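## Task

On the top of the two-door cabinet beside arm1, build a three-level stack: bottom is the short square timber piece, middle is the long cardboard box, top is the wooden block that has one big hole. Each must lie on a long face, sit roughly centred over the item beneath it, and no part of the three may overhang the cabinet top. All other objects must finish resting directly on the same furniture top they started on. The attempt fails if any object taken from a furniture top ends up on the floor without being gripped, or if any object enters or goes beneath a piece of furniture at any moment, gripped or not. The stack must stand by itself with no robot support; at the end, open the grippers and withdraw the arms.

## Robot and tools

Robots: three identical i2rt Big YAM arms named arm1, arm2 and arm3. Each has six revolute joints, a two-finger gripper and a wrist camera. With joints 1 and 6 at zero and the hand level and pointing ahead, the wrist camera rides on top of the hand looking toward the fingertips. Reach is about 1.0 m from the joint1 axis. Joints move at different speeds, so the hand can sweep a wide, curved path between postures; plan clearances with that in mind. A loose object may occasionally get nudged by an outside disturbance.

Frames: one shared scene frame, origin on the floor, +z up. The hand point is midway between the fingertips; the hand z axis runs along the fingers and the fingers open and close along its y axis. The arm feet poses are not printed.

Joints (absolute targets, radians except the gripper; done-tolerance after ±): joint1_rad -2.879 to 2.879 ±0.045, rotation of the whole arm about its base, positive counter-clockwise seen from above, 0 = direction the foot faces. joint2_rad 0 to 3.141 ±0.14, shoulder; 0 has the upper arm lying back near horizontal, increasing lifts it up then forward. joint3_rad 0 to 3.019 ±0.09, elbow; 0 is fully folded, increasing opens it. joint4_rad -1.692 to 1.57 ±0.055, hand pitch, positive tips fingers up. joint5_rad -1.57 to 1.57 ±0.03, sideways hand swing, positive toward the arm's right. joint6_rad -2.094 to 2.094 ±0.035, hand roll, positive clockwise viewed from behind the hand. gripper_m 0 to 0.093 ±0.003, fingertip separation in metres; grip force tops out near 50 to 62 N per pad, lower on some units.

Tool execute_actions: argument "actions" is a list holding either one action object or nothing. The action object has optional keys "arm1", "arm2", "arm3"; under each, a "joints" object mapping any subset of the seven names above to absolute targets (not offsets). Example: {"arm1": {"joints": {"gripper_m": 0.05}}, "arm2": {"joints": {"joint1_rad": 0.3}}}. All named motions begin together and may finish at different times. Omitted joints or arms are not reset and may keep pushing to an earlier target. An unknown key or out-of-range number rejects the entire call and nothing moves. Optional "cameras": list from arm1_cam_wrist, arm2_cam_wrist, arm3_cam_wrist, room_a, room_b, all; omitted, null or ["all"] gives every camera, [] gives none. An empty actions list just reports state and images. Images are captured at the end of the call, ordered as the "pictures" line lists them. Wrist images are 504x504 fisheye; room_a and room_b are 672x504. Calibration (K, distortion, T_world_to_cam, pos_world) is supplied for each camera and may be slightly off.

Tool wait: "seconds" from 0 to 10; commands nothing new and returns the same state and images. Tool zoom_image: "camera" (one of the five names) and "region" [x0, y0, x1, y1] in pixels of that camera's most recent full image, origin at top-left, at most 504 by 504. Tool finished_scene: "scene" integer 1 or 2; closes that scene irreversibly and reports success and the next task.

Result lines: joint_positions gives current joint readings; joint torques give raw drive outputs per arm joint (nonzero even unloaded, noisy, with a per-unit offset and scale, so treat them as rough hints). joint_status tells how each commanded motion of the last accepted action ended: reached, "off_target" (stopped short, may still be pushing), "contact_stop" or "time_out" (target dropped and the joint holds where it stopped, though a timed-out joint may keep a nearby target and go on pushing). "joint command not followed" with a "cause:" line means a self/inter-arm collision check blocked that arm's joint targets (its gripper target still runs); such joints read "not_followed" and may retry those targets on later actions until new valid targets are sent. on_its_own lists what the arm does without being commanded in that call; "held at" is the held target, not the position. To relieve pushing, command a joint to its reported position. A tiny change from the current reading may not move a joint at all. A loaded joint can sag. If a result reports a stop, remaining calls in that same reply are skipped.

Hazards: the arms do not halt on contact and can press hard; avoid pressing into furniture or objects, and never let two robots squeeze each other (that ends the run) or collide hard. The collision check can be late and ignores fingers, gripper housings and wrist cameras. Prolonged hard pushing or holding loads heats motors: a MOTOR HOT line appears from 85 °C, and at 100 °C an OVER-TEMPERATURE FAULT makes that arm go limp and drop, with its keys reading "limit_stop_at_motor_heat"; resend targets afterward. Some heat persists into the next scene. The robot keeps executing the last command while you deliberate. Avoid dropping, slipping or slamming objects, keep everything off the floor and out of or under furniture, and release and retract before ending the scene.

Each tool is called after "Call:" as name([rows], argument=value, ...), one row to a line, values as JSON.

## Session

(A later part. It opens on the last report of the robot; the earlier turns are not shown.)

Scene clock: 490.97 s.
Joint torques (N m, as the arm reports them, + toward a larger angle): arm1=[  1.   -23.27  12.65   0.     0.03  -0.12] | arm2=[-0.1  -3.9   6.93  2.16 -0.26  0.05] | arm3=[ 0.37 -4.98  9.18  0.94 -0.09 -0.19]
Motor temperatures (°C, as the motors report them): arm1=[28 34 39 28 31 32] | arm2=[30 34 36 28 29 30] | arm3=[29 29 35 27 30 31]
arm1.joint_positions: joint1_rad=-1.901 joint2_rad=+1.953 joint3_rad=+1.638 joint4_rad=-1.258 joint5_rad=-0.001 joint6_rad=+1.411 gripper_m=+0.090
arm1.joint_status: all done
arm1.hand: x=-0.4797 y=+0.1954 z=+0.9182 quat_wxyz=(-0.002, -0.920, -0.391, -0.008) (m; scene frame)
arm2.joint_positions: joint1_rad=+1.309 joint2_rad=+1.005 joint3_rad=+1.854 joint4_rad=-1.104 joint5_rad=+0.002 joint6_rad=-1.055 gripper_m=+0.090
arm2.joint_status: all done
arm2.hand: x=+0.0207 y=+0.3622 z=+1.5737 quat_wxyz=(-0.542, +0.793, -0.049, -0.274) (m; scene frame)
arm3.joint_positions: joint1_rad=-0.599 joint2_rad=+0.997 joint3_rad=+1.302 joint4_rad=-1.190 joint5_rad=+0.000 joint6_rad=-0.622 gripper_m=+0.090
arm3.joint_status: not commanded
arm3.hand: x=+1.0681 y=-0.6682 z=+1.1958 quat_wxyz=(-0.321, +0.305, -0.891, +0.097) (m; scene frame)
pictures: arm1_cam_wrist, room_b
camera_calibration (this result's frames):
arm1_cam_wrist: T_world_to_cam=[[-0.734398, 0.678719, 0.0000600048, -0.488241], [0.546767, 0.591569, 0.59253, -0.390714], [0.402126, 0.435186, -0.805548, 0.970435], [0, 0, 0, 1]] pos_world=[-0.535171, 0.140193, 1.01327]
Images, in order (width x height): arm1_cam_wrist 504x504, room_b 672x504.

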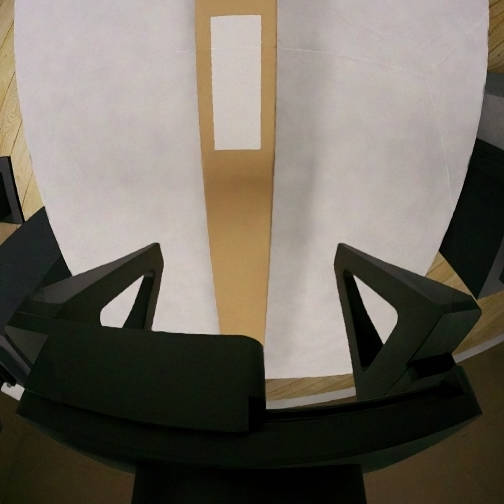

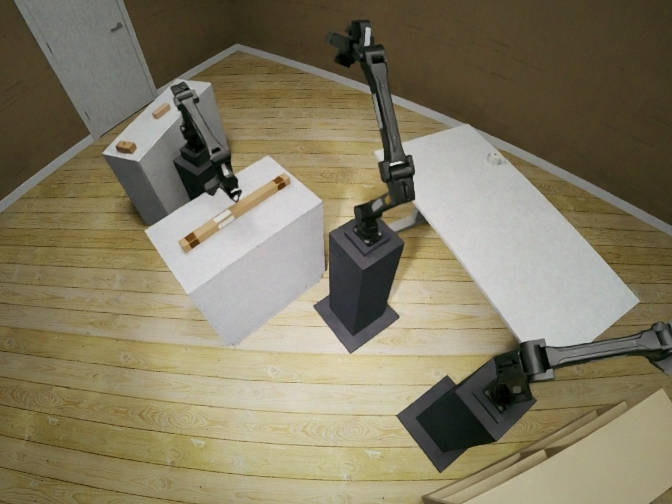

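Call:
execute_actions([
  {"arm1": {"joints": {"joint2_rad": 2.065, "joint3_rad": 1.563, "joint4_rad": -1.043}}},
], cameras=["arm1_cam_wrist"])

Scene clock: 500.80 s.
Joint torques (N m, as the arm reports them, + toward a larger angle): arm1=[  0.88 -24.79   9.53   0.4    0.03  -0.12] | arm2=[-0.31 -3.56  6.94  2.18 -0.24  0.08] | arm3=[ 0.26 -4.93  9.07  1.04 -0.06 -0.17]
Motor temperatures (°C, as the motors report them): arm1=[28 35 40 28 31 32] | arm2=[30 33 35 28 29 30] | arm3=[29 29 35 27 30 31]
arm1.joint_positions: joint1_rad=-1.901 joint2_rad=+2.081 joint3_rad=+1.547 joint4_rad=-1.052 joint5_rad=-0.001 joint6_rad=+1.411 gripper_m=+0.090
arm1.joint_status: all done
arm1.hand: x=-0.4766 y=+0.1937 z=+0.8134 quat_wxyz=(+0.005, -0.920, -0.392, -0.006) (m; scene frame)
arm2.joint_positions: joint1_rad=+1.309 joint2_rad=+1.005 joint3_rad=+1.854 joint4_rad=-1.104 joint5_rad=+0.002 joint6_rad=-1.055 gripper_m=+0.090
arm2.joint_status: not commanded
arm2.hand: x=+0.0207 y=+0.3622 z=+1.5737 quat_wxyz=(-0.542, +0.793, -0.049, -0.274) (m; scene frame)
arm3.joint_positions: joint1_rad=-0.599 joint2_rad=+0.997 joint3_rad=+1.302 joint4_rad=-1.190 joint5_rad=+0.000 joint6_rad=-0.622 gripper_m=+0.090
arm3.joint_status: not commanded
arm3.hand: x=+1.0681 y=-0.6682 z=+1.1958 quat_wxyz=(-0.321, +0.305, -0.891, +0.097) (m; scene frame)
pictures: arm1_cam_wrist
camera_calibration (this result's frames):
arm1_cam_wrist: T_world_to_cam=[[-0.734468, 0.678523, 0.0128199, -0.495206], [0.551292, 0.585517, 0.594347, -0.327417], [0.395771, 0.443596, -0.804107, 0.879655], [0, 0, 0, 1]] pos_world=[-0.531353, 0.137505, 0.908285]
Images, in order (width x height): arm1_cam_wrist 504x504.

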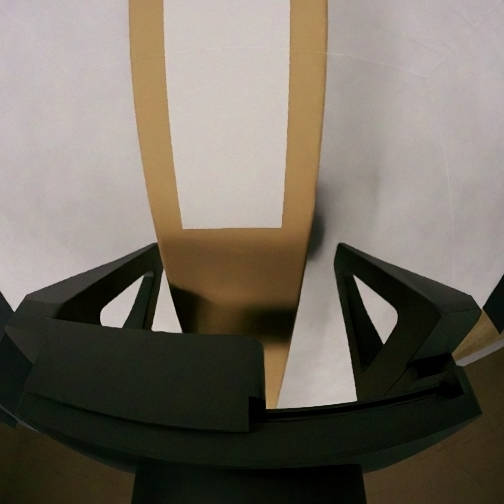

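Call:
execute_actions([
  {"arm1": {"joints": {"gripper_m": 0.03}}},
], cameras=["arm1_cam_wrist"])

Scene clock: 503.70 s.
Joint torques (N m, as the arm reports them, + toward a larger angle): arm1=[  0.89 -24.26   9.55   0.35   0.03  -0.11] | arm2=[-0.25 -3.5   6.86  2.21 -0.26  0.07] | arm3=[ 0.17 -4.83  9.06  1.06 -0.09 -0.15]
Motor temperatures (°C, as the motors report them): arm1=[28 35 39 28 31 32] | arm2=[30 32 35 28 29 30] | arm3=[29 29 35 27 30 31]
arm1.joint_positions: joint1_rad=-1.901 joint2_rad=+2.081 joint3_rad=+1.547 joint4_rad=-1.051 joint5_rad=-0.001 joint6_rad=+1.411 gripper_m=+0.049
arm1.joint_status: gripper_m off_target (ended at +0.049, target +0.030)
arm1.hand: x=-0.4765 y=+0.1934 z=+0.8134 quat_wxyz=(+0.004, -0.920, -0.392, -0.007) (m; scene frame)
arm2.joint_positions: joint1_rad=+1.309 joint2_rad=+1.005 joint3_rad=+1.854 joint4_rad=-1.104 joint5_rad=+0.002 joint6_rad=-1.055 gripper_m=+0.090
arm2.joint_status: not commanded
arm2.hand: x=+0.0207 y=+0.3622 z=+1.5737 quat_wxyz=(-0.542, +0.793, -0.049, -0.274) (m; scene frame)
arm3.joint_positions: joint1_rad=-0.599 joint2_rad=+0.997 joint3_rad=+1.302 joint4_rad=-1.190 joint5_rad=+0.000 joint6_rad=-0.622 gripper_m=+0.090
arm3.joint_status: not commanded
arm3.hand: x=+1.0681 y=-0.6682 z=+1.1958 quat_wxyz=(-0.321, +0.305, -0.891, +0.097) (m; scene frame)
pictures: arm1_cam_wrist
camera_calibration (this result's frames):
arm1_cam_wrist: T_world_to_cam=[[-0.734983, 0.677985, 0.0116823, -0.494145], [0.550439, 0.586476, 0.594192, -0.327844], [0.396002, 0.443151, -0.804239, 0.879989], [0, 0, 0, 1]] pos_world=[-0.531208, 0.137327, 0.908296]
Images, in order (width x height): arm1_cam_wrist 504x504.

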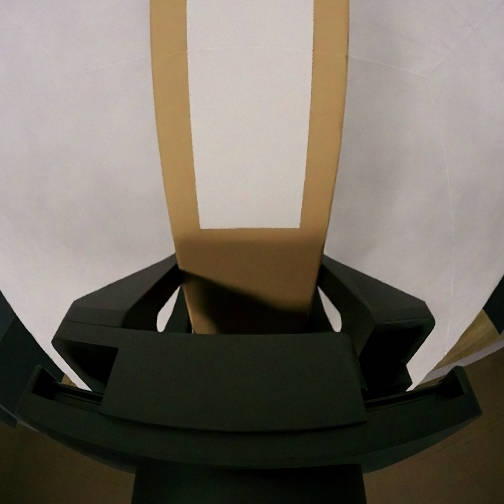

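Call:
execute_actions(actions=[], cameras=["room_b"])

Call:
zoom_image(camera="room_b", region=[80, 40, 280, 240])

Scene clock: 514.90 s.
Joint torques (N m, as the arm reports them, + toward a larger angle): arm1=[  0.87 -24.25   9.52   0.35   0.03  -0.11] | arm2=[ 0.02 -3.23  7.11  2.22 -0.26  0.05] | arm3=[-0.01 -5.12  9.09  0.95 -0.08 -0.12]
Motor temperatures (°C, as the motors report them): arm1=[28 36 39 28 31 32] | arm2=[30 32 35 28 29 30] | arm3=[29 29 35 27 30 31]
arm1.joint_positions: joint1_rad=-1.901 joint2_rad=+2.081 joint3_rad=+1.547 joint4_rad=-1.051 joint5_rad=-0.001 joint6_rad=+1.411 gripper_m=+0.049
arm1.joint_status: gripper_m off_target (ended at +0.049, target +0.030)
arm1.hand: x=-0.4765 y=+0.1934 z=+0.8134 quat_wxyz=(+0.004, -0.920, -0.392, -0.007) (m; scene frame)
arm2.joint_positions: joint1_rad=+1.309 joint2_rad=+1.005 joint3_rad=+1.854 joint4_rad=-1.104 joint5_rad=+0.002 joint6_rad=-1.055 gripper_m=+0.090
arm2.joint_status: not commanded
arm2.hand: x=+0.0207 y=+0.3622 z=+1.5737 quat_wxyz=(-0.542, +0.793, -0.049, -0.274) (m; scene frame)
arm3.joint_positions: joint1_rad=-0.599 joint2_rad=+0.997 joint3_rad=+1.302 joint4_rad=-1.190 joint5_rad=+0.000 joint6_rad=-0.622 gripper_m=+0.090
arm3.joint_status: not commanded
arm3.hand: x=+1.0681 y=-0.6682 z=+1.1958 quat_wxyz=(-0.321, +0.305, -0.891, +0.097) (m; scene frame)
pictures: room_b
Images, in order (width x height): room_b 672x504.

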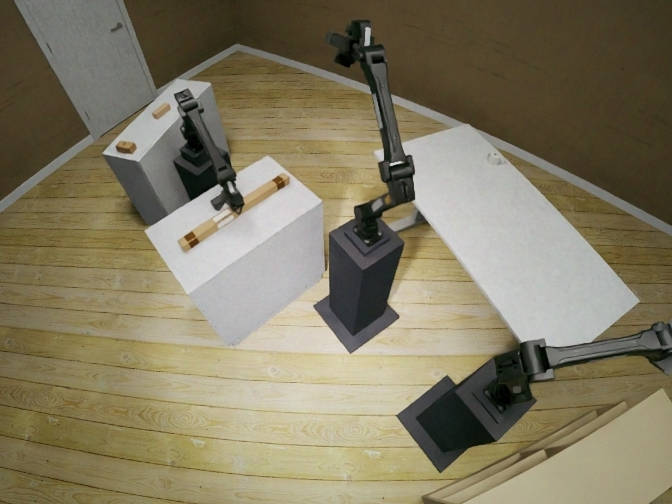

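Region (80, 40, 280, 240) of room_b's 672x504 image, scaled by 2.520, with more detail than that image has.

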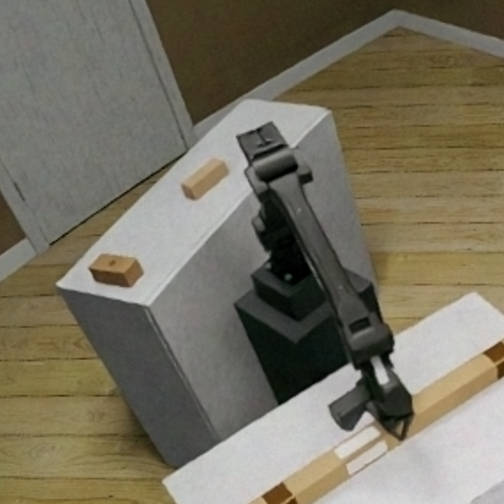

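Call:
execute_actions([
  {"arm1": {"joints": {"joint1_rad": 1.358, "joint2_rad": 1.97, "joint3_rad": 1.71, "joint4_rad": -1.258, "joint6_rad": 1.09}}},
], cameras=["arm1_cam_wrist", "room_a", "room_b"])

Scene clock: 524.00 s.
Joint torques (N m, as the arm reports them, + toward a larger angle): arm1=[ -0.84 -24.32  10.36  -0.22   0.06  -0.11] | arm2=[-0.03 -3.5   7.02  2.15 -0.25  0.07] | arm3=[ 0.38 -4.79  9.06  0.92 -0.08 -0.17]
Motor temperatures (°C, as the motors report them): arm1=[28 36 39 28 31 32] | arm2=[30 32 34 28 29 30] | arm3=[29 29 35 27 30 31]
arm1.joint_positions: joint1_rad=+1.364 joint2_rad=+1.986 joint3_rad=+1.694 joint4_rad=-1.251 joint5_rad=-0.002 joint6_rad=+1.101 gripper_m=+0.049
arm1.joint_status: all done
arm1.hand: x=-1.2573 y=+1.1040 z=+0.9083 quat_wxyz=(-0.004, +0.581, -0.814, -0.010) (m; scene frame)
arm2.joint_positions: joint1_rad=+1.309 joint2_rad=+1.005 joint3_rad=+1.854 joint4_rad=-1.104 joint5_rad=+0.002 joint6_rad=-1.055 gripper_m=+0.090
arm2.joint_status: not commanded
arm2.hand: x=+0.0207 y=+0.3622 z=+1.5737 quat_wxyz=(-0.542, +0.793, -0.049, -0.274) (m; scene frame)
arm3.joint_positions: joint1_rad=-0.599 joint2_rad=+0.997 joint3_rad=+1.302 joint4_rad=-1.190 joint5_rad=+0.000 joint6_rad=-0.622 gripper_m=+0.090
arm3.joint_status: not commanded
arm3.hand: x=+1.0681 y=-0.6682 z=+1.1958 quat_wxyz=(-0.321, +0.305, -0.891, +0.097) (m; scene frame)
pictures: arm1_cam_wrist, room_a, room_b
camera_calibration (this result's frames):
arm1_cam_wrist: T_world_to_cam=[[0.951956, -0.306229, -0.00181557, 1.53338], [-0.251254, -0.784421, 0.567058, 0.0417145], [-0.175074, -0.539358, -0.823676, 1.24635], [0, 0, 0, 1]] pos_world=[-1.23102, 1.17452, 1.00572]
Images, in order (width x height): arm1_cam_wrist 504x504, room_a 672x504, room_b 672x504.

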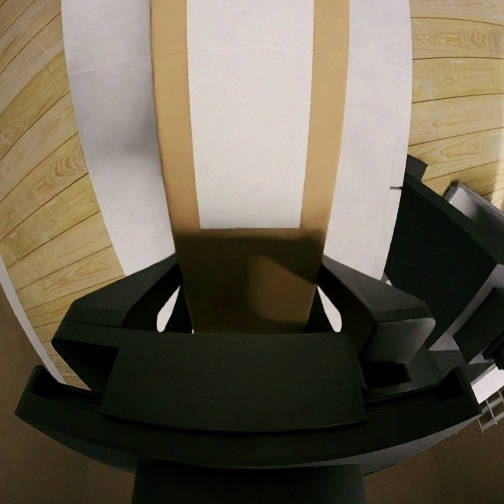

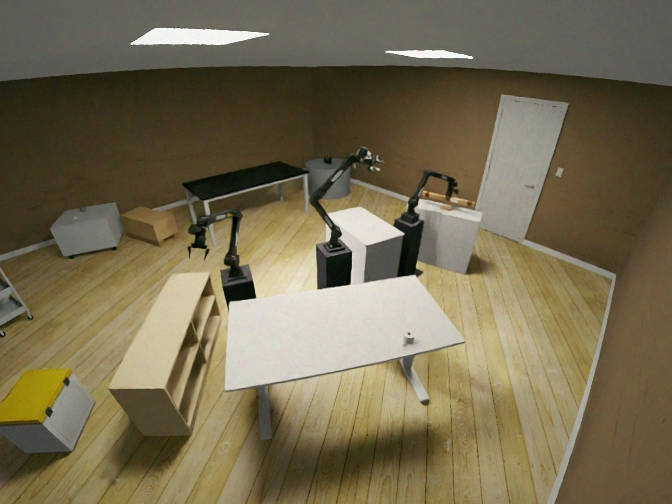

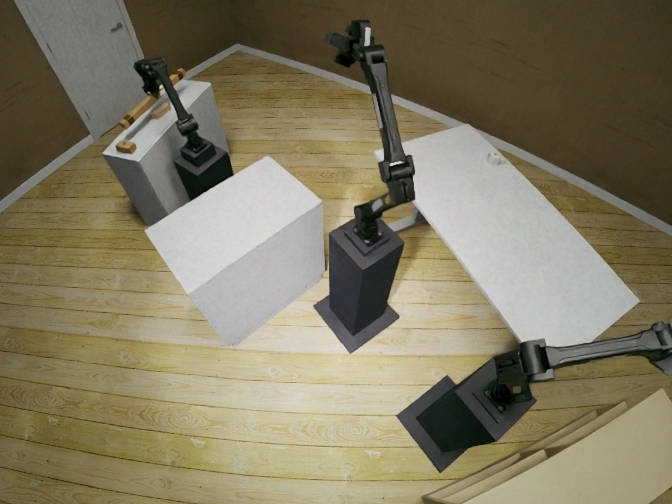

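Call:
execute_actions(actions=[], cameras=["arm1_cam_wrist", "room_b"])

Scene clock: 542.03 s.
Joint torques (N m, as the arm reports them, + toward a larger angle): arm1=[ -0.41 -24.36  10.36  -0.21   0.06  -0.11] | arm2=[-0.26 -3.23  7.05  2.18 -0.28  0.08] | arm3=[-0.16 -4.69  9.1   0.95 -0.06 -0.15]
Motor temperatures (°C, as the motors report them): arm1=[28 36 39 28 31 32] | arm2=[30 31 34 28 29 30] | arm3=[29 29 35 27 30 31]
arm1.joint_positions: joint1_rad=+1.364 joint2_rad=+1.986 joint3_rad=+1.694 joint4_rad=-1.251 joint5_rad=-0.002 joint6_rad=+1.101 gripper_m=+0.049
arm1.joint_status: all done
arm1.hand: x=-1.2573 y=+1.1040 z=+0.9083 quat_wxyz=(-0.004, +0.581, -0.814, -0.010) (m; scene frame)
arm2.joint_positions: joint1_rad=+1.309 joint2_rad=+1.005 joint3_rad=+1.854 joint4_rad=-1.104 joint5_rad=+0.002 joint6_rad=-1.055 gripper_m=+0.090
arm2.joint_status: not commanded
arm2.hand: x=+0.0207 y=+0.3622 z=+1.5737 quat_wxyz=(-0.542, +0.793, -0.049, -0.274) (m; scene frame)
arm3.joint_positions: joint1_rad=-0.599 joint2_rad=+0.997 joint3_rad=+1.302 joint4_rad=-1.190 joint5_rad=+0.000 joint6_rad=-0.622 gripper_m=+0.090
arm3.joint_status: not commanded
arm3.hand: x=+1.0681 y=-0.6682 z=+1.1958 quat_wxyz=(-0.321, +0.305, -0.891, +0.097) (m; scene frame)
pictures: arm1_cam_wrist, room_b
camera_calibration (this result's frames):
arm1_cam_wrist: T_world_to_cam=[[0.951956, -0.306229, -0.00181557, 1.53338], [-0.251254, -0.784421, 0.567058, 0.0417145], [-0.175074, -0.539358, -0.823676, 1.24635], [0, 0, 0, 1]] pos_world=[-1.23102, 1.17452, 1.00572]
Images, in order (width x height): arm1_cam_wrist 504x504, room_b 672x504.

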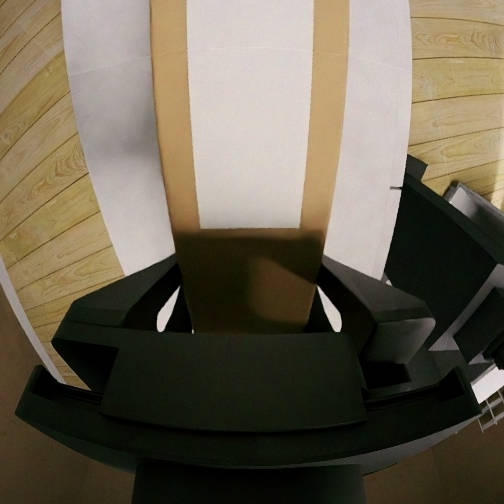

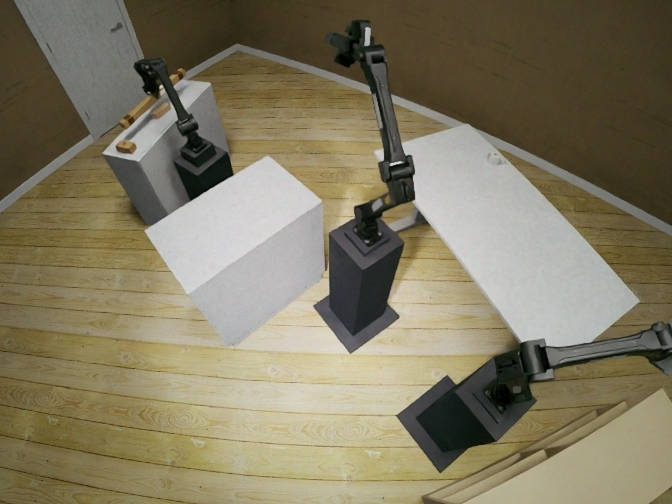

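Call:
execute_actions([
  {"arm1": {"joints": {"joint1_rad": 1.348, "joint2_rad": 2.02, "joint3_rad": 1.6, "joint4_rad": -1.11, "joint6_rad": 1.09}}},
], cameras=["arm1_cam_wrist"])

Scene clock: 546.17 s.
Joint torques (N m, as the arm reports them, + toward a larger angle): arm1=[ -0.69 -24.38   9.43   0.43   0.08  -0.11] | arm2=[ 0.05 -3.31  7.07  2.   -0.27  0.04] | arm3=[ 0.33 -5.76  9.25  0.99 -0.09 -0.2 ]
Motor temperatures (°C, as the motors report them): arm1=[28 36 39 28 31 32] | arm2=[30 31 34 28 29 30] | arm3=[29 29 35 27 30 31]
arm1.joint_positions: joint1_rad=+1.358 joint2_rad=+2.033 joint3_rad=+1.589 joint4_rad=-1.119 joint5_rad=-0.002 joint6_rad=+1.101 gripper_m=+0.049
arm1.joint_status: all done
arm1.hand: x=-1.2455 y=+1.0986 z=+0.8432 quat_wxyz=(-0.005, +0.578, -0.816, +0.001) (m; scene frame)
arm2.joint_positions: joint1_rad=+1.309 joint2_rad=+1.005 joint3_rad=+1.854 joint4_rad=-1.104 joint5_rad=+0.002 joint6_rad=-1.055 gripper_m=+0.090
arm2.joint_status: not commanded
arm2.hand: x=+0.0207 y=+0.3622 z=+1.5737 quat_wxyz=(-0.542, +0.793, -0.049, -0.274) (m; scene frame)
arm3.joint_positions: joint1_rad=-0.599 joint2_rad=+0.997 joint3_rad=+1.302 joint4_rad=-1.190 joint5_rad=+0.000 joint6_rad=-0.622 gripper_m=+0.090
arm3.joint_status: not commanded
arm3.hand: x=+1.0681 y=-0.6682 z=+1.1958 quat_wxyz=(-0.321, +0.305, -0.891, +0.097) (m; scene frame)
pictures: arm1_cam_wrist
camera_calibration (this result's frames):
arm1_cam_wrist: T_world_to_cam=[[0.949749, -0.312531, 0.0173251, 1.50838], [-0.265122, -0.773786, 0.575296, 0.0414256], [-0.166392, -0.55098, -0.817762, 1.21043], [0, 0, 0, 1]] pos_world=[-1.2202, 1.17039, 0.939878]
Images, in order (width x height): arm1_cam_wrist 504x504.

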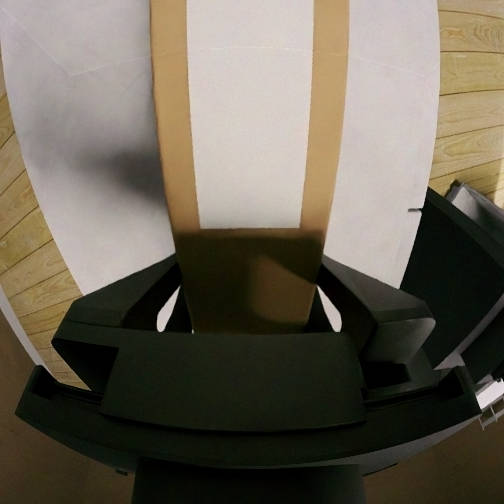

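Call:
execute_actions([
  {"arm1": {"joints": {"joint2_rad": 2.05}}},
], cameras=["room_a"])

Scene clock: 548.80 s.
Joint torques (N m, as the arm reports them, + toward a larger angle): arm1=[ -0.59 -21.74   9.43   0.45   0.07  -0.11] | arm2=[-0.13 -3.53  7.03  2.16 -0.25  0.06] | arm3=[ 0.57 -5.23  9.17  0.88 -0.05 -0.15]
Motor temperatures (°C, as the motors report them): arm1=[28 36 39 28 31 32] | arm2=[30 31 34 28 29 30] | arm3=[29 29 35 27 30 31]
arm1.joint_positions: joint1_rad=+1.358 joint2_rad=+2.035 joint3_rad=+1.589 joint4_rad=-1.119 joint5_rad=-0.002 joint6_rad=+1.101 gripper_m=+0.049
arm1.joint_status: all done
arm1.hand: x=-1.2454 y=+1.0985 z=+0.8423 quat_wxyz=(-0.006, +0.578, -0.816, +0.002) (m; scene frame)
arm2.joint_positions: joint1_rad=+1.309 joint2_rad=+1.005 joint3_rad=+1.854 joint4_rad=-1.104 joint5_rad=+0.002 joint6_rad=-1.055 gripper_m=+0.090
arm2.joint_status: not commanded
arm2.hand: x=+0.0207 y=+0.3622 z=+1.5737 quat_wxyz=(-0.542, +0.793, -0.049, -0.274) (m; scene frame)
arm3.joint_positions: joint1_rad=-0.599 joint2_rad=+0.997 joint3_rad=+1.302 joint4_rad=-1.190 joint5_rad=+0.000 joint6_rad=-0.622 gripper_m=+0.090
arm3.joint_status: not commanded
arm3.hand: x=+1.0681 y=-0.6682 z=+1.1958 quat_wxyz=(-0.321, +0.305, -0.891, +0.097) (m; scene frame)
pictures: room_a
Images, in order (width x height): room_a 672x504.

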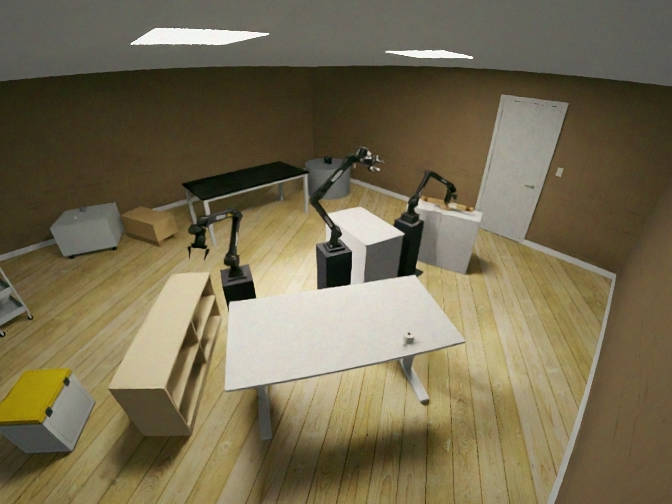

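Call:
execute_actions([
  {"arm1": {"joints": {"joint2_rad": 2.075}}},
], cameras=["room_a"])

Scene clock: 551.30 s.
Joint torques (N m, as the arm reports them, + toward a larger angle): arm1=[ -0.62 -19.64   9.41   0.44   0.11  -0.1 ] | arm2=[-0.22 -3.53  7.09  2.15 -0.27  0.07] | arm3=[ 0.36 -4.76  9.08  1.01 -0.08 -0.14]
Motor temperatures (°C, as the motors report them): arm1=[28 36 39 28 31 32] | arm2=[30 31 34 28 29 30] | arm3=[29 29 35 27 30 31]
arm1.joint_positions: joint1_rad=+1.357 joint2_rad=+2.037 joint3_rad=+1.589 joint4_rad=-1.119 joint5_rad=-0.004 joint6_rad=+1.100 gripper_m=+0.049
arm1.joint_status: all done
arm1.hand: x=-1.2451 y=+1.0985 z=+0.8412 quat_wxyz=(-0.005, +0.578, -0.816, +0.003) (m; scene frame)
arm2.joint_positions: joint1_rad=+1.309 joint2_rad=+1.005 joint3_rad=+1.854 joint4_rad=-1.104 joint5_rad=+0.002 joint6_rad=-1.055 gripper_m=+0.090
arm2.joint_status: not commanded
arm2.hand: x=+0.0207 y=+0.3622 z=+1.5737 quat_wxyz=(-0.542, +0.793, -0.049, -0.274) (m; scene frame)
arm3.joint_positions: joint1_rad=-0.599 joint2_rad=+0.997 joint3_rad=+1.302 joint4_rad=-1.190 joint5_rad=+0.000 joint6_rad=-0.622 gripper_m=+0.090
arm3.joint_status: not commanded
arm3.hand: x=+1.0681 y=-0.6682 z=+1.1958 quat_wxyz=(-0.321, +0.305, -0.891, +0.097) (m; scene frame)
pictures: room_a
Images, in order (width x height): room_a 672x504.

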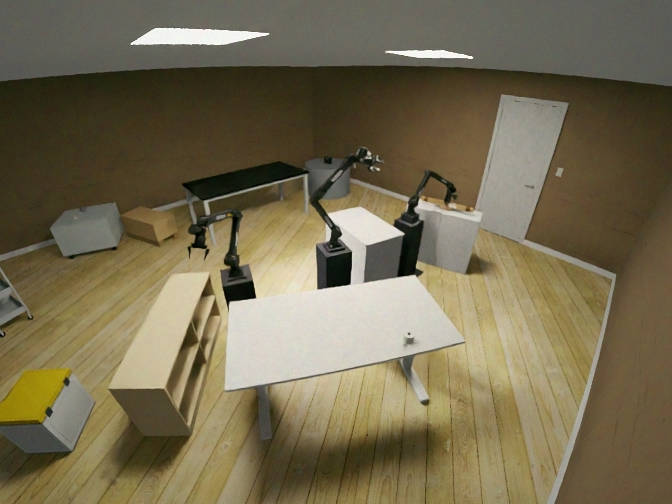

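Call:
zoom_image(camera="room_a", region=[390, 160, 500, 240])

Call:
execute_actions([
  {"arm1": {"joints": {"joint2_rad": 2.037, "gripper_m": 0.09}}},
], cameras=["arm1_cam_wrist", "room_b"])

Region (390, 160, 500, 240) of room_a's 672x504 image, scaled by 4.582, with more detail than that image has; it fills the top 367 rows of this view, and the rest is white.

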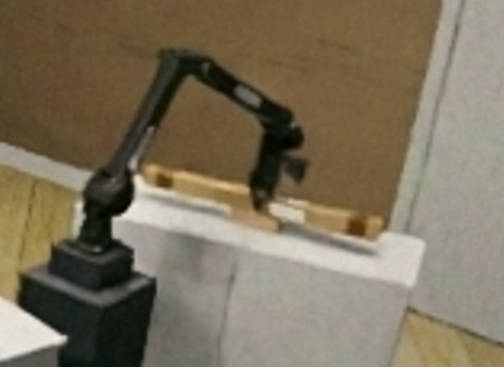

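Scene clock: 554.50 s.
Joint torques (N m, as the arm reports them, + toward a larger angle): arm1=[ -0.58 -23.05   9.45   0.4    0.07  -0.1 ] | arm2=[-0.24 -3.1   6.99  2.17 -0.27  0.06] | arm3=[ 0.48 -5.38  9.13  1.   -0.08 -0.17]
Motor temperatures (°C, as the motors report them): arm1=[28 36 39 28 31 32] | arm2=[30 31 34 28 29 30] | arm3=[29 29 35 27 30 31]
arm1.joint_positions: joint1_rad=+1.357 joint2_rad=+2.037 joint3_rad=+1.589 joint4_rad=-1.118 joint5_rad=-0.002 joint6_rad=+1.100 gripper_m=+0.090
arm1.joint_status: all done
arm1.hand: x=-1.2451 y=+1.0988 z=+0.8410 quat_wxyz=(-0.005, +0.578, -0.816, +0.002) (m; scene frame)
arm2.joint_positions: joint1_rad=+1.309 joint2_rad=+1.005 joint3_rad=+1.854 joint4_rad=-1.104 joint5_rad=+0.002 joint6_rad=-1.055 gripper_m=+0.090
arm2.joint_status: not commanded
arm2.hand: x=+0.0207 y=+0.3622 z=+1.5737 quat_wxyz=(-0.542, +0.793, -0.049, -0.274) (m; scene frame)
arm3.joint_positions: joint1_rad=-0.599 joint2_rad=+0.997 joint3_rad=+1.302 joint4_rad=-1.190 joint5_rad=+0.000 joint6_rad=-0.622 gripper_m=+0.090
arm3.joint_status: not commanded
arm3.hand: x=+1.0681 y=-0.6682 z=+1.1958 quat_wxyz=(-0.321, +0.305, -0.891, +0.097) (m; scene frame)
pictures: arm1_cam_wrist, room_b
camera_calibration (this result's frames):
arm1_cam_wrist: T_world_to_cam=[[0.94971, -0.312524, 0.0195007, 1.50622], [-0.266053, -0.772515, 0.576573, 0.0393092], [-0.165128, -0.552765, -0.816813, 1.21155], [0, 0, 0, 1]] pos_world=[-1.21995, 1.1708, 0.93757]
Images, in order (width x height): arm1_cam_wrist 504x504, room_b 672x504.

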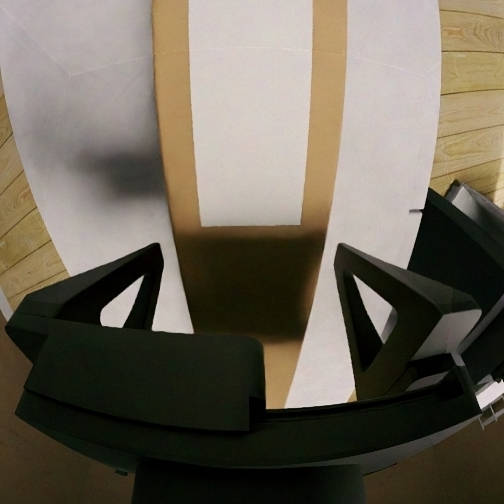

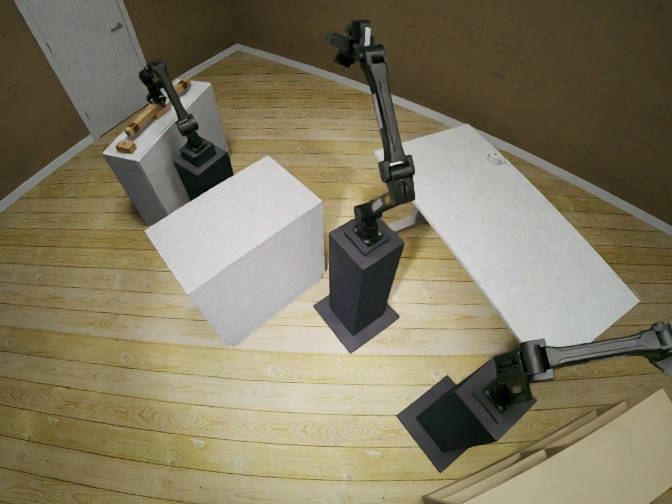

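Call:
execute_actions([
  {"arm1": {"joints": {"joint2_rad": 1.88}}},
], cameras=[])

Scene clock: 560.17 s.
Joint torques (N m, as the arm reports them, + toward a larger angle): arm1=[ -0.63 -20.88  10.43   0.68   0.06  -0.11] | arm2=[-0.51 -3.36  6.94  2.16 -0.27  0.06] | arm3=[ 0.49 -5.03  9.1   0.8  -0.09 -0.2 ]
Motor temperatures (°C, as the motors report them): arm1=[28 36 39 28 31 32] | arm2=[30 31 34 28 29 30] | arm3=[29 29 35 27 30 31]
arm1.joint_positions: joint1_rad=+1.357 joint2_rad=+1.874 joint3_rad=+1.586 joint4_rad=-1.118 joint5_rad=-0.002 joint6_rad=+1.100 gripper_m=+0.090
arm1.joint_status: all done
arm1.hand: x=-1.2523 y=+1.1047 z=+0.9346 quat_wxyz=(+0.006, +0.577, -0.813, -0.077) (m; scene frame)
arm2.joint_positions: joint1_rad=+1.309 joint2_rad=+1.005 joint3_rad=+1.854 joint4_rad=-1.104 joint5_rad=+0.002 joint6_rad=-1.055 gripper_m=+0.090
arm2.joint_status: not commanded
arm2.hand: x=+0.0207 y=+0.3622 z=+1.5737 quat_wxyz=(-0.542, +0.793, -0.049, -0.274) (m; scene frame)
arm3.joint_positions: joint1_rad=-0.599 joint2_rad=+0.997 joint3_rad=+1.302 joint4_rad=-1.190 joint5_rad=+0.000 joint6_rad=-0.622 gripper_m=+0.090
arm3.joint_status: not commanded
arm3.hand: x=+1.0681 y=-0.6682 z=+1.1958 quat_wxyz=(-0.321, +0.305, -0.891, +0.097) (m; scene frame)
pictures: none
No camera images: the call's "cameras" was empty. Leave "cameras" out to get every camera's image.

Call:
execute_actions([
  {"arm1": {"joints": {"joint1_rad": 2.09, "joint2_rad": 1.7, "joint3_rad": 1.45, "joint4_rad": -1.32, "joint6_rad": 0.115, "gripper_m": 0.078}}},
], cameras=["arm1_cam_wrist"])

Scene clock: 572.87 s.
Joint torques (N m, as the arm reports them, + toward a larger angle): arm1=[ -0.29 -18.52   9.64  -0.23   0.    -0.15] | arm2=[ 0.07 -3.42  6.94  2.18 -0.28  0.05] | arm3=[ 0.15 -5.28  9.08  0.99 -0.11 -0.17]
Motor temperatures (°C, as the motors report them): arm1=[28 36 39 28 31 32] | arm2=[30 31 34 28 29 30] | arm3=[29 29 35 27 30 31]
arm1.joint_positions: joint1_rad=+2.098 joint2_rad=+1.700 joint3_rad=+1.444 joint4_rad=-1.312 joint5_rad=-0.002 joint6_rad=+0.129 gripper_m=+0.078
arm1.joint_status: all done
arm1.hand: x=-1.3413 y=+0.7004 z=+0.9670 quat_wxyz=(+0.000, +0.995, -0.098, +0.007) (m; scene frame)
arm2.joint_positions: joint1_rad=+1.309 joint2_rad=+1.005 joint3_rad=+1.854 joint4_rad=-1.104 joint5_rad=+0.002 joint6_rad=-1.055 gripper_m=+0.090
arm2.joint_status: not commanded
arm2.hand: x=+0.0207 y=+0.3622 z=+1.5737 quat_wxyz=(-0.542, +0.793, -0.049, -0.274) (m; scene frame)
arm3.joint_positions: joint1_rad=-0.599 joint2_rad=+0.997 joint3_rad=+1.302 joint4_rad=-1.190 joint5_rad=+0.000 joint6_rad=-0.622 gripper_m=+0.090
arm3.joint_status: not commanded
arm3.hand: x=+1.0681 y=-0.6682 z=+1.1958 quat_wxyz=(-0.321, +0.305, -0.891, +0.097) (m; scene frame)
pictures: arm1_cam_wrist
camera_calibration (this result's frames):
arm1_cam_wrist: T_world_to_cam=[[0.1759, 0.984347, 0.0110048, -0.467436], [0.791578, -0.148081, 0.592854, 0.598814], [0.585204, -0.0955719, -0.805235, 1.75336], [0, 0, 0, 1]] pos_world=[-1.41786, 0.716364, 1.062]
Images, in order (width x height): arm1_cam_wrist 504x504.

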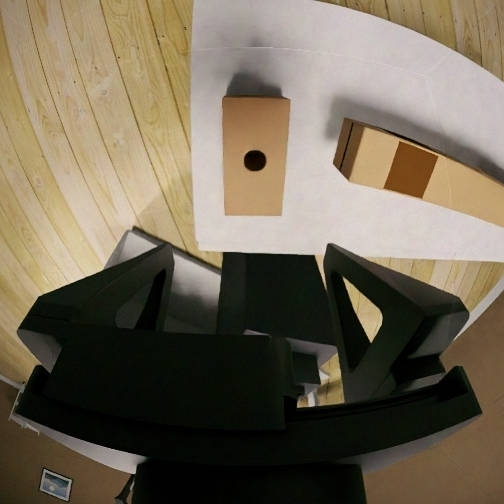

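Call:
execute_actions([
  {"arm1": {"joints": {"joint1_rad": 2.074, "joint2_rad": 1.915, "joint3_rad": 1.268, "joint4_rad": -0.895, "joint6_rad": 0.115, "gripper_m": 0.08}}},
], cameras=["arm1_cam_wrist"])

Scene clock: 576.70 s.
Joint torques (N m, as the arm reports them, + toward a larger angle): arm1=[  0.31 -19.69   8.54   0.5   -0.01  -0.09] | arm2=[-0.28 -3.13  7.    2.17 -0.28  0.03] | arm3=[ 0.32 -4.9   9.    1.05 -0.07 -0.15]
Motor temperatures (°C, as the motors report them): arm1=[28 36 39 28 31 32] | arm2=[30 31 34 28 29 30] | arm3=[29 29 35 27 30 31]
arm1.joint_positions: joint1_rad=+2.073 joint2_rad=+1.917 joint3_rad=+1.256 joint4_rad=-0.904 joint5_rad=-0.002 joint6_rad=+0.124 gripper_m=+0.080
arm1.joint_status: all done
arm1.hand: x=-1.3465 y=+0.7144 z=+0.7956 quat_wxyz=(-0.001, +0.994, -0.108, +0.005) (m; scene frame)
arm2.joint_positions: joint1_rad=+1.309 joint2_rad=+1.005 joint3_rad=+1.854 joint4_rad=-1.104 joint5_rad=+0.002 joint6_rad=-1.055 gripper_m=+0.090
arm2.joint_status: not commanded
arm2.hand: x=+0.0207 y=+0.3622 z=+1.5737 quat_wxyz=(-0.542, +0.793, -0.049, -0.274) (m; scene frame)
arm3.joint_positions: joint1_rad=-0.599 joint2_rad=+0.997 joint3_rad=+1.302 joint4_rad=-1.190 joint5_rad=+0.000 joint6_rad=-0.622 gripper_m=+0.090
arm3.joint_status: not commanded
arm3.hand: x=+1.0681 y=-0.6682 z=+1.1958 quat_wxyz=(-0.321, +0.305, -0.891, +0.097) (m; scene frame)
pictures: arm1_cam_wrist
camera_calibration (this result's frames):
arm1_cam_wrist: T_world_to_cam=[[0.195417, 0.980655, 0.0113182, -0.449767], [0.790728, -0.164375, 0.589687, 0.719616], [0.58014, -0.106285, -0.807553, 1.62246], [0, 0, 0, 1]] pos_world=[-1.42238, 0.731796, 0.890964]
Images, in order (width x height): arm1_cam_wrist 504x504.

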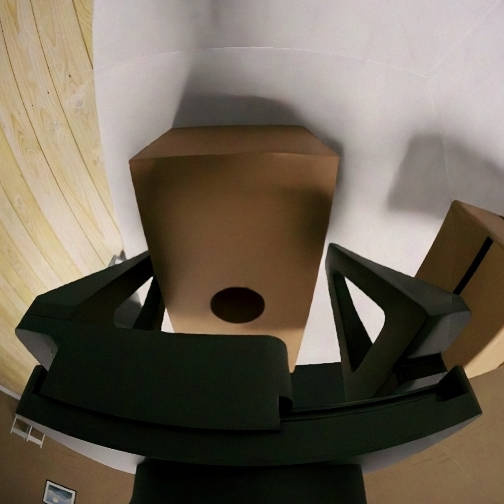

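Call:
execute_actions([
  {"arm1": {"joints": {"gripper_m": 0.04}}},
], cameras=[])

Call:
execute_actions([
  {"arm1": {"joints": {"joint2_rad": 1.68, "joint3_rad": 1.45, "joint4_rad": -1.3}}},
], cameras=["arm1_cam_wrist"])

Scene clock: 579.33 s.
Joint torques (N m, as the arm reports them, + toward a larger angle): arm1=[  0.4  -20.02   8.42   0.43  -0.02  -0.09] | arm2=[-0.24 -3.24  7.07  2.19 -0.27  0.09] | arm3=[ 0.48 -5.19  9.13  1.07 -0.08 -0.21]
Motor temperatures (°C, as the motors report them): arm1=[28 36 39 28 31 32] | arm2=[30 31 34 28 29 30] | arm3=[29 29 35 27 30 31]
arm1.joint_positions: joint1_rad=+2.073 joint2_rad=+1.917 joint3_rad=+1.256 joint4_rad=-0.903 joint5_rad=-0.001 joint6_rad=+0.124 gripper_m=+0.059
arm1.joint_status: gripper_m off_target (ended at +0.059, target +0.040)
arm1.hand: x=-1.3468 y=+0.7145 z=+0.7956 quat_wxyz=(-0.001, +0.994, -0.108, +0.004) (m; scene frame)
arm2.joint_positions: joint1_rad=+1.309 joint2_rad=+1.005 joint3_rad=+1.854 joint4_rad=-1.104 joint5_rad=+0.002 joint6_rad=-1.055 gripper_m=+0.090
arm2.joint_status: not commanded
arm2.hand: x=+0.0207 y=+0.3622 z=+1.5737 quat_wxyz=(-0.542, +0.793, -0.049, -0.274) (m; scene frame)
arm3.joint_positions: joint1_rad=-0.599 joint2_rad=+0.997 joint3_rad=+1.302 joint4_rad=-1.190 joint5_rad=+0.000 joint6_rad=-0.622 gripper_m=+0.090
arm3.joint_status: not commanded
arm3.hand: x=+1.0681 y=-0.6682 z=+1.1958 quat_wxyz=(-0.321, +0.305, -0.891, +0.097) (m; scene frame)
pictures: none
No camera images: the call's "cameras" was empty. Leave "cameras" out to get every camera's image.

Scene clock: 580.77 s.
Joint torques (N m, as the arm reports them, + toward a larger angle): arm1=[  0.49 -20.84  11.05  -0.2   -0.03  -0.09] | arm2=[-0.39 -3.63  7.03  2.15 -0.26  0.07] | arm3=[ 0.26 -5.07  8.94  0.85 -0.09 -0.14]
Motor temperatures (°C, as the motors report them): arm1=[28 36 39 28 31 32] | arm2=[30 31 34 28 29 30] | arm3=[29 29 35 27 30 31]
arm1.joint_positions: joint1_rad=+2.073 joint2_rad=+1.703 joint3_rad=+1.428 joint4_rad=-1.293 joint5_rad=-0.001 joint6_rad=+0.124 gripper_m=+0.059
arm1.joint_status: all done
arm1.hand: x=-1.3394 y=+0.7134 z=+0.9598 quat_wxyz=(-0.001, +0.994, -0.108, +0.007) (m; scene frame)
arm2.joint_positions: joint1_rad=+1.309 joint2_rad=+1.005 joint3_rad=+1.854 joint4_rad=-1.104 joint5_rad=+0.002 joint6_rad=-1.055 gripper_m=+0.090
arm2.joint_status: not commanded
arm2.hand: x=+0.0207 y=+0.3622 z=+1.5737 quat_wxyz=(-0.542, +0.793, -0.049, -0.274) (m; scene frame)
arm3.joint_positions: joint1_rad=-0.599 joint2_rad=+0.997 joint3_rad=+1.302 joint4_rad=-1.190 joint5_rad=+0.000 joint6_rad=-0.622 gripper_m=+0.090
arm3.joint_status: not commanded
arm3.hand: x=+1.0681 y=-0.6682 z=+1.1958 quat_wxyz=(-0.321, +0.305, -0.891, +0.097) (m; scene frame)
pictures: arm1_cam_wrist
camera_calibration (this result's frames):
arm1_cam_wrist: T_world_to_cam=[[0.195384, 0.980653, 0.0120123, -0.452733], [0.788911, -0.164434, 0.592099, 0.612315], [0.582619, -0.10621, -0.805776, 1.75238], [0, 0, 0, 1]] pos_world=[-1.41558, 0.73078, 1.05491]
Images, in order (width x height): arm1_cam_wrist 504x504.

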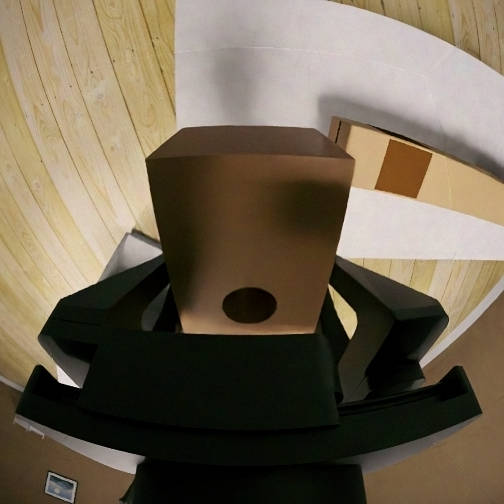

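Call:
execute_actions([
  {"arm1": {"joints": {"joint1_rad": 1.362, "joint2_rad": 1.95, "joint3_rad": 1.735, "joint4_rad": -1.325, "joint6_rad": 1.112}}},
], cameras=["arm1_cam_wrist"])

Scene clock: 588.27 s.
Joint torques (N m, as the arm reports them, + toward a larger angle): arm1=[ -0.49 -26.32  13.28  -0.32   0.03   0.11] | arm2=[-0.18 -3.27  6.95  2.1  -0.25  0.06] | arm3=[-0.04 -4.8   9.08  0.99 -0.06 -0.12]
Motor temperatures (°C, as the motors report them): arm1=[28 36 40 28 31 32] | arm2=[30 31 34 28 29 30] | arm3=[29 29 36 27 30 31]
arm1.joint_positions: joint1_rad=+1.371 joint2_rad=+1.989 joint3_rad=+1.686 joint4_rad=-1.318 joint5_rad=-0.001 joint6_rad=+1.098 gripper_m=+0.059
arm1.joint_status: all done
arm1.hand: x=-1.2462 y=+1.0870 z=+0.9037 quat_wxyz=(-0.010, +0.584, -0.811, +0.030) (m; scene frame)
arm2.joint_positions: joint1_rad=+1.309 joint2_rad=+1.005 joint3_rad=+1.854 joint4_rad=-1.104 joint5_rad=+0.002 joint6_rad=-1.055 gripper_m=+0.090
arm2.joint_status: not commanded
arm2.hand: x=+0.0207 y=+0.3622 z=+1.5737 quat_wxyz=(-0.542, +0.793, -0.049, -0.274) (m; scene frame)
arm3.joint_positions: joint1_rad=-0.599 joint2_rad=+0.997 joint3_rad=+1.302 joint4_rad=-1.190 joint5_rad=+0.000 joint6_rad=-0.622 gripper_m=+0.090
arm3.joint_status: not commanded
arm3.hand: x=+1.0681 y=-0.6682 z=+1.1958 quat_wxyz=(-0.321, +0.305, -0.891, +0.097) (m; scene frame)
pictures: arm1_cam_wrist
camera_calibration (this result's frames):
arm1_cam_wrist: T_world_to_cam=[[0.952755, -0.295803, 0.0689782, 1.44319], [-0.277196, -0.753938, 0.5956, -0.0574837], [-0.124175, -0.586582, -0.800314, 1.32901], [0, 0, 0, 1]] pos_world=[-1.22591, 1.16313, 0.998311]
Images, in order (width x height): arm1_cam_wrist 504x504.

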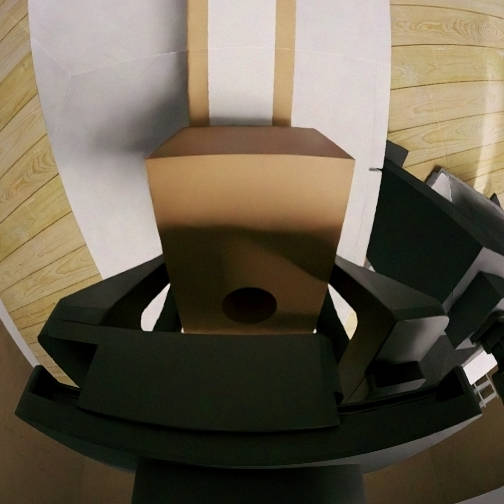

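Call:
execute_actions([
  {"arm1": {"joints": {"joint1_rad": 1.347, "joint4_rad": -1.238}}},
], cameras=["arm1_cam_wrist"])

Scene clock: 594.33 s.
Joint torques (N m, as the arm reports them, + toward a larger angle): arm1=[ -0.42 -26.34  13.42   0.46   0.03   0.13] | arm2=[-0.59 -3.69  7.05  2.17 -0.25  0.06] | arm3=[ 0.05 -5.37  9.18  0.89 -0.09 -0.19]
Motor temperatures (°C, as the motors report them): arm1=[28 36 41 28 31 32] | arm2=[30 31 34 28 29 30] | arm3=[29 28 36 27 30 31]
arm1.joint_positions: joint1_rad=+1.354 joint2_rad=+1.989 joint3_rad=+1.686 joint4_rad=-1.247 joint5_rad=-0.001 joint6_rad=+1.098 gripper_m=+0.059
arm1.joint_status: all done
arm1.hand: x=-1.2510 y=+1.1068 z=+0.9034 quat_wxyz=(-0.005, +0.578, -0.816, -0.006) (m; scene frame)
arm2.joint_positions: joint1_rad=+1.309 joint2_rad=+1.005 joint3_rad=+1.854 joint4_rad=-1.104 joint5_rad=+0.002 joint6_rad=-1.055 gripper_m=+0.090
arm2.joint_status: not commanded
arm2.hand: x=+0.0207 y=+0.3622 z=+1.5737 quat_wxyz=(-0.542, +0.793, -0.049, -0.274) (m; scene frame)
arm3.joint_positions: joint1_rad=-0.599 joint2_rad=+0.997 joint3_rad=+1.302 joint4_rad=-1.190 joint5_rad=+0.000 joint6_rad=-0.622 gripper_m=+0.090
arm3.joint_status: not commanded
arm3.hand: x=+1.0681 y=-0.6682 z=+1.1958 quat_wxyz=(-0.321, +0.305, -0.891, +0.097) (m; scene frame)
pictures: arm1_cam_wrist
camera_calibration (this result's frames):
arm1_cam_wrist: T_world_to_cam=[[0.949543, -0.313583, 0.0057682, 1.52645], [-0.26095, -0.7797, 0.569186, 0.0290179], [-0.173989, -0.541972, -0.822189, 1.24783], [0, 0, 0, 1]] pos_world=[-1.22475, 1.17758, 1.00063]
Images, in order (width x height): arm1_cam_wrist 504x504.

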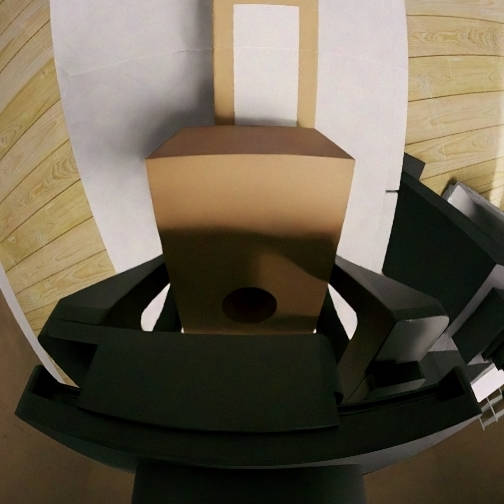

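Call:
execute_actions([
  {"arm1": {"joints": {"joint3_rad": 1.678}}},
], cameras=["arm1_cam_wrist"])

Scene clock: 597.03 s.
Joint torques (N m, as the arm reports them, + toward a larger angle): arm1=[ -0.43 -26.16  10.04   0.4    0.03   0.13] | arm2=[-0.61 -3.56  7.02  2.22 -0.29  0.08] | arm3=[-0.17 -4.53  9.11  0.98 -0.06 -0.2 ]
Motor temperatures (°C, as the motors report them): arm1=[28 37 41 28 31 32] | arm2=[30 31 34 28 29 30] | arm3=[29 28 36 27 30 31]
arm1.joint_positions: joint1_rad=+1.354 joint2_rad=+1.987 joint3_rad=+1.664 joint4_rad=-1.245 joint5_rad=-0.001 joint6_rad=+1.098 gripper_m=+0.059
arm1.joint_status: all done
arm1.hand: x=-1.2459 y=+1.1016 z=+0.8968 quat_wxyz=(-0.006, +0.577, -0.816, +0.003) (m; scene frame)
arm2.joint_positions: joint1_rad=+1.309 joint2_rad=+1.005 joint3_rad=+1.854 joint4_rad=-1.104 joint5_rad=+0.002 joint6_rad=-1.055 gripper_m=+0.090
arm2.joint_status: not commanded
arm2.hand: x=+0.0207 y=+0.3622 z=+1.5737 quat_wxyz=(-0.542, +0.793, -0.049, -0.274) (m; scene frame)
arm3.joint_positions: joint1_rad=-0.599 joint2_rad=+0.997 joint3_rad=+1.302 joint4_rad=-1.190 joint5_rad=+0.000 joint6_rad=-0.622 gripper_m=+0.090
arm3.joint_status: not commanded
arm3.hand: x=+1.0681 y=-0.6682 z=+1.1958 quat_wxyz=(-0.321, +0.305, -0.891, +0.097) (m; scene frame)
pictures: arm1_cam_wrist
camera_calibration (this result's frames):
arm1_cam_wrist: T_world_to_cam=[[0.949192, -0.313982, 0.0212212, 1.50618], [-0.268327, -0.772252, 0.575871, 0.00665135], [-0.164425, -0.552306, -0.817265, 1.25931], [0, 0, 0, 1]] pos_world=[-1.2208, 1.17357, 0.993398]
Images, in order (width x height): arm1_cam_wrist 504x504.

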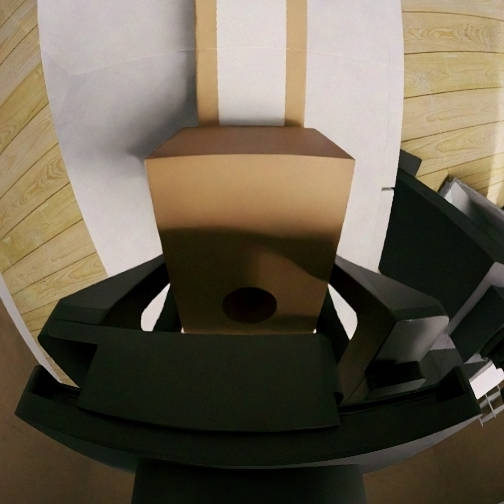

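Call:
execute_actions([
  {"arm1": {"joints": {"gripper_m": 0.09}}},
], cameras=[])

Call:
execute_actions([
  {"arm1": {"joints": {"joint2_rad": 1.6}}},
], cameras=["arm1_cam_wrist", "room_a", "room_b"])

Scene clock: 599.73 s.
Joint torques (N m, as the arm reports them, + toward a larger angle): arm1=[ -0.38 -23.74  10.18   0.39   0.03   0.12] | arm2=[ 0.32 -3.53  6.96  2.16 -0.28  0.07] | arm3=[ 0.63 -4.84  9.13  0.84 -0.06 -0.22]
Motor temperatures (°C, as the motors report them): arm1=[28 37 41 28 31 32] | arm2=[30 31 34 28 29 30] | arm3=[29 28 36 27 30 31]
arm1.joint_positions: joint1_rad=+1.354 joint2_rad=+1.965 joint3_rad=+1.664 joint4_rad=-1.245 joint5_rad=-0.001 joint6_rad=+1.099 gripper_m=+0.090
arm1.joint_status: all done
arm1.hand: x=-1.2468 y=+1.1023 z=+0.9095 quat_wxyz=(-0.005, +0.577, -0.816, -0.008) (m; scene frame)
arm2.joint_positions: joint1_rad=+1.309 joint2_rad=+1.005 joint3_rad=+1.854 joint4_rad=-1.104 joint5_rad=+0.002 joint6_rad=-1.055 gripper_m=+0.090
arm2.joint_status: not commanded
arm2.hand: x=+0.0207 y=+0.3622 z=+1.5737 quat_wxyz=(-0.542, +0.793, -0.049, -0.274) (m; scene frame)
arm3.joint_positions: joint1_rad=-0.599 joint2_rad=+0.997 joint3_rad=+1.302 joint4_rad=-1.190 joint5_rad=+0.000 joint6_rad=-0.622 gripper_m=+0.090
arm3.joint_status: not commanded
arm3.hand: x=+1.0681 y=-0.6682 z=+1.1958 quat_wxyz=(-0.321, +0.305, -0.891, +0.097) (m; scene frame)
pictures: none
No camera images: the call's "cameras" was empty. Leave "cameras" out to get every camera's image.

Scene clock: 601.27 s.
Joint torques (N m, as the arm reports them, + toward a larger angle): arm1=[ -0.37 -19.06  11.48   1.01   0.02   0.1 ] | arm2=[-0.32 -3.41  7.04  2.17 -0.24  0.07] | arm3=[ 0.73 -4.95  9.22  0.98 -0.11 -0.17]
Motor temperatures (°C, as the motors report them): arm1=[28 37 41 28 31 32] | arm2=[30 31 34 28 29 30] | arm3=[29 28 36 27 30 31]
arm1.joint_positions: joint1_rad=+1.354 joint2_rad=+1.611 joint3_rad=+1.663 joint4_rad=-1.245 joint5_rad=-0.001 joint6_rad=+1.099 gripper_m=+0.090
arm1.joint_status: all done
arm1.hand: x=-1.2336 y=+1.0847 z=+1.1120 quat_wxyz=(+0.020, +0.569, -0.802, -0.182) (m; scene frame)
arm2.joint_positions: joint1_rad=+1.309 joint2_rad=+1.005 joint3_rad=+1.854 joint4_rad=-1.104 joint5_rad=+0.002 joint6_rad=-1.055 gripper_m=+0.090
arm2.joint_status: not commanded
arm2.hand: x=+0.0207 y=+0.3622 z=+1.5737 quat_wxyz=(-0.542, +0.793, -0.049, -0.274) (m; scene frame)
arm3.joint_positions: joint1_rad=-0.599 joint2_rad=+0.997 joint3_rad=+1.302 joint4_rad=-1.190 joint5_rad=+0.000 joint6_rad=-0.622 gripper_m=+0.090
arm3.joint_status: not commanded
arm3.hand: x=+1.0681 y=-0.6682 z=+1.1958 quat_wxyz=(-0.321, +0.305, -0.891, +0.097) (m; scene frame)
pictures: arm1_cam_wrist, room_a, room_b
camera_calibration (this result's frames):
arm1_cam_wrist: T_world_to_cam=[[0.913823, -0.271271, -0.302223, 1.75425], [-0.137656, -0.907036, 0.397916, 0.378188], [-0.38207, -0.322022, -0.866212, 0.964044], [0, 0, 0, 1]] pos_world=[-1.18268, 1.12935, 1.21476]
Images, in order (width x height): arm1_cam_wrist 504x504, room_a 672x504, room_b 672x504.

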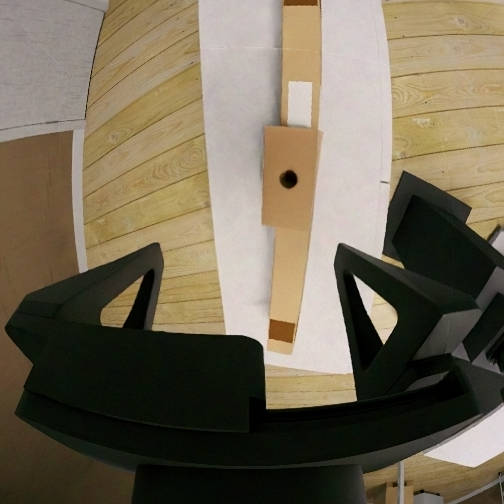

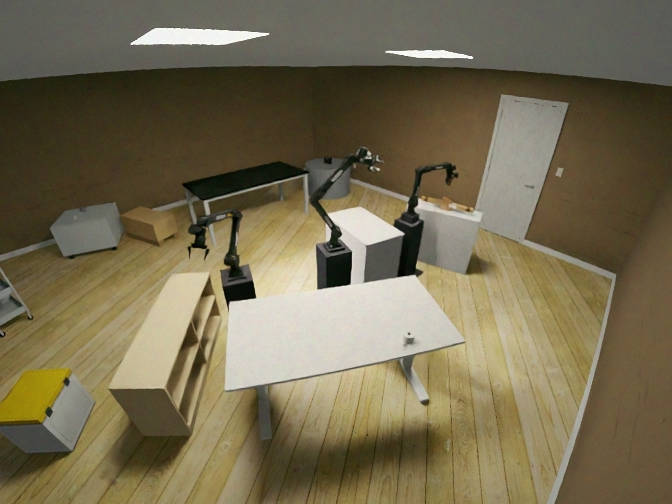

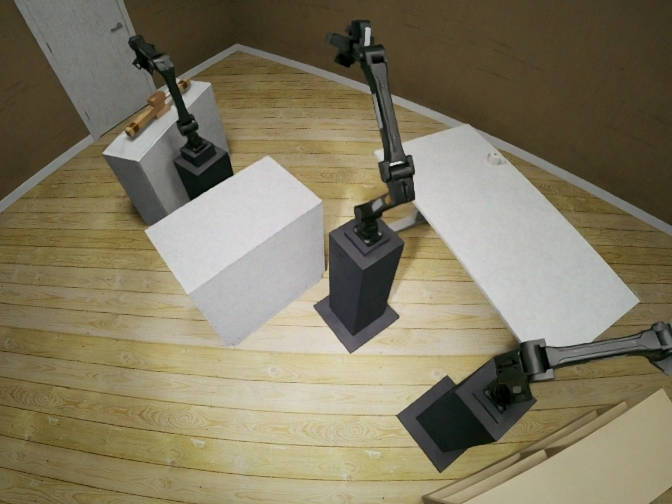

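Call:
zoom_image(camera="room_a", region=[400, 170, 500, 240])

Call:
finished_scene(scene=1)

Region (400, 170, 500, 240) of room_a's 672x504 image, scaled by 5.040, with more detail than that image has; it fills the top 353 rows of this view, and the rest is white.

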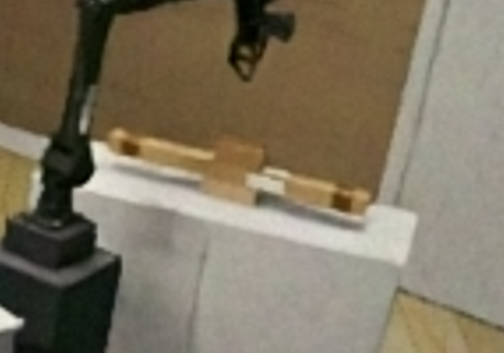

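The scene is finished: the task was done.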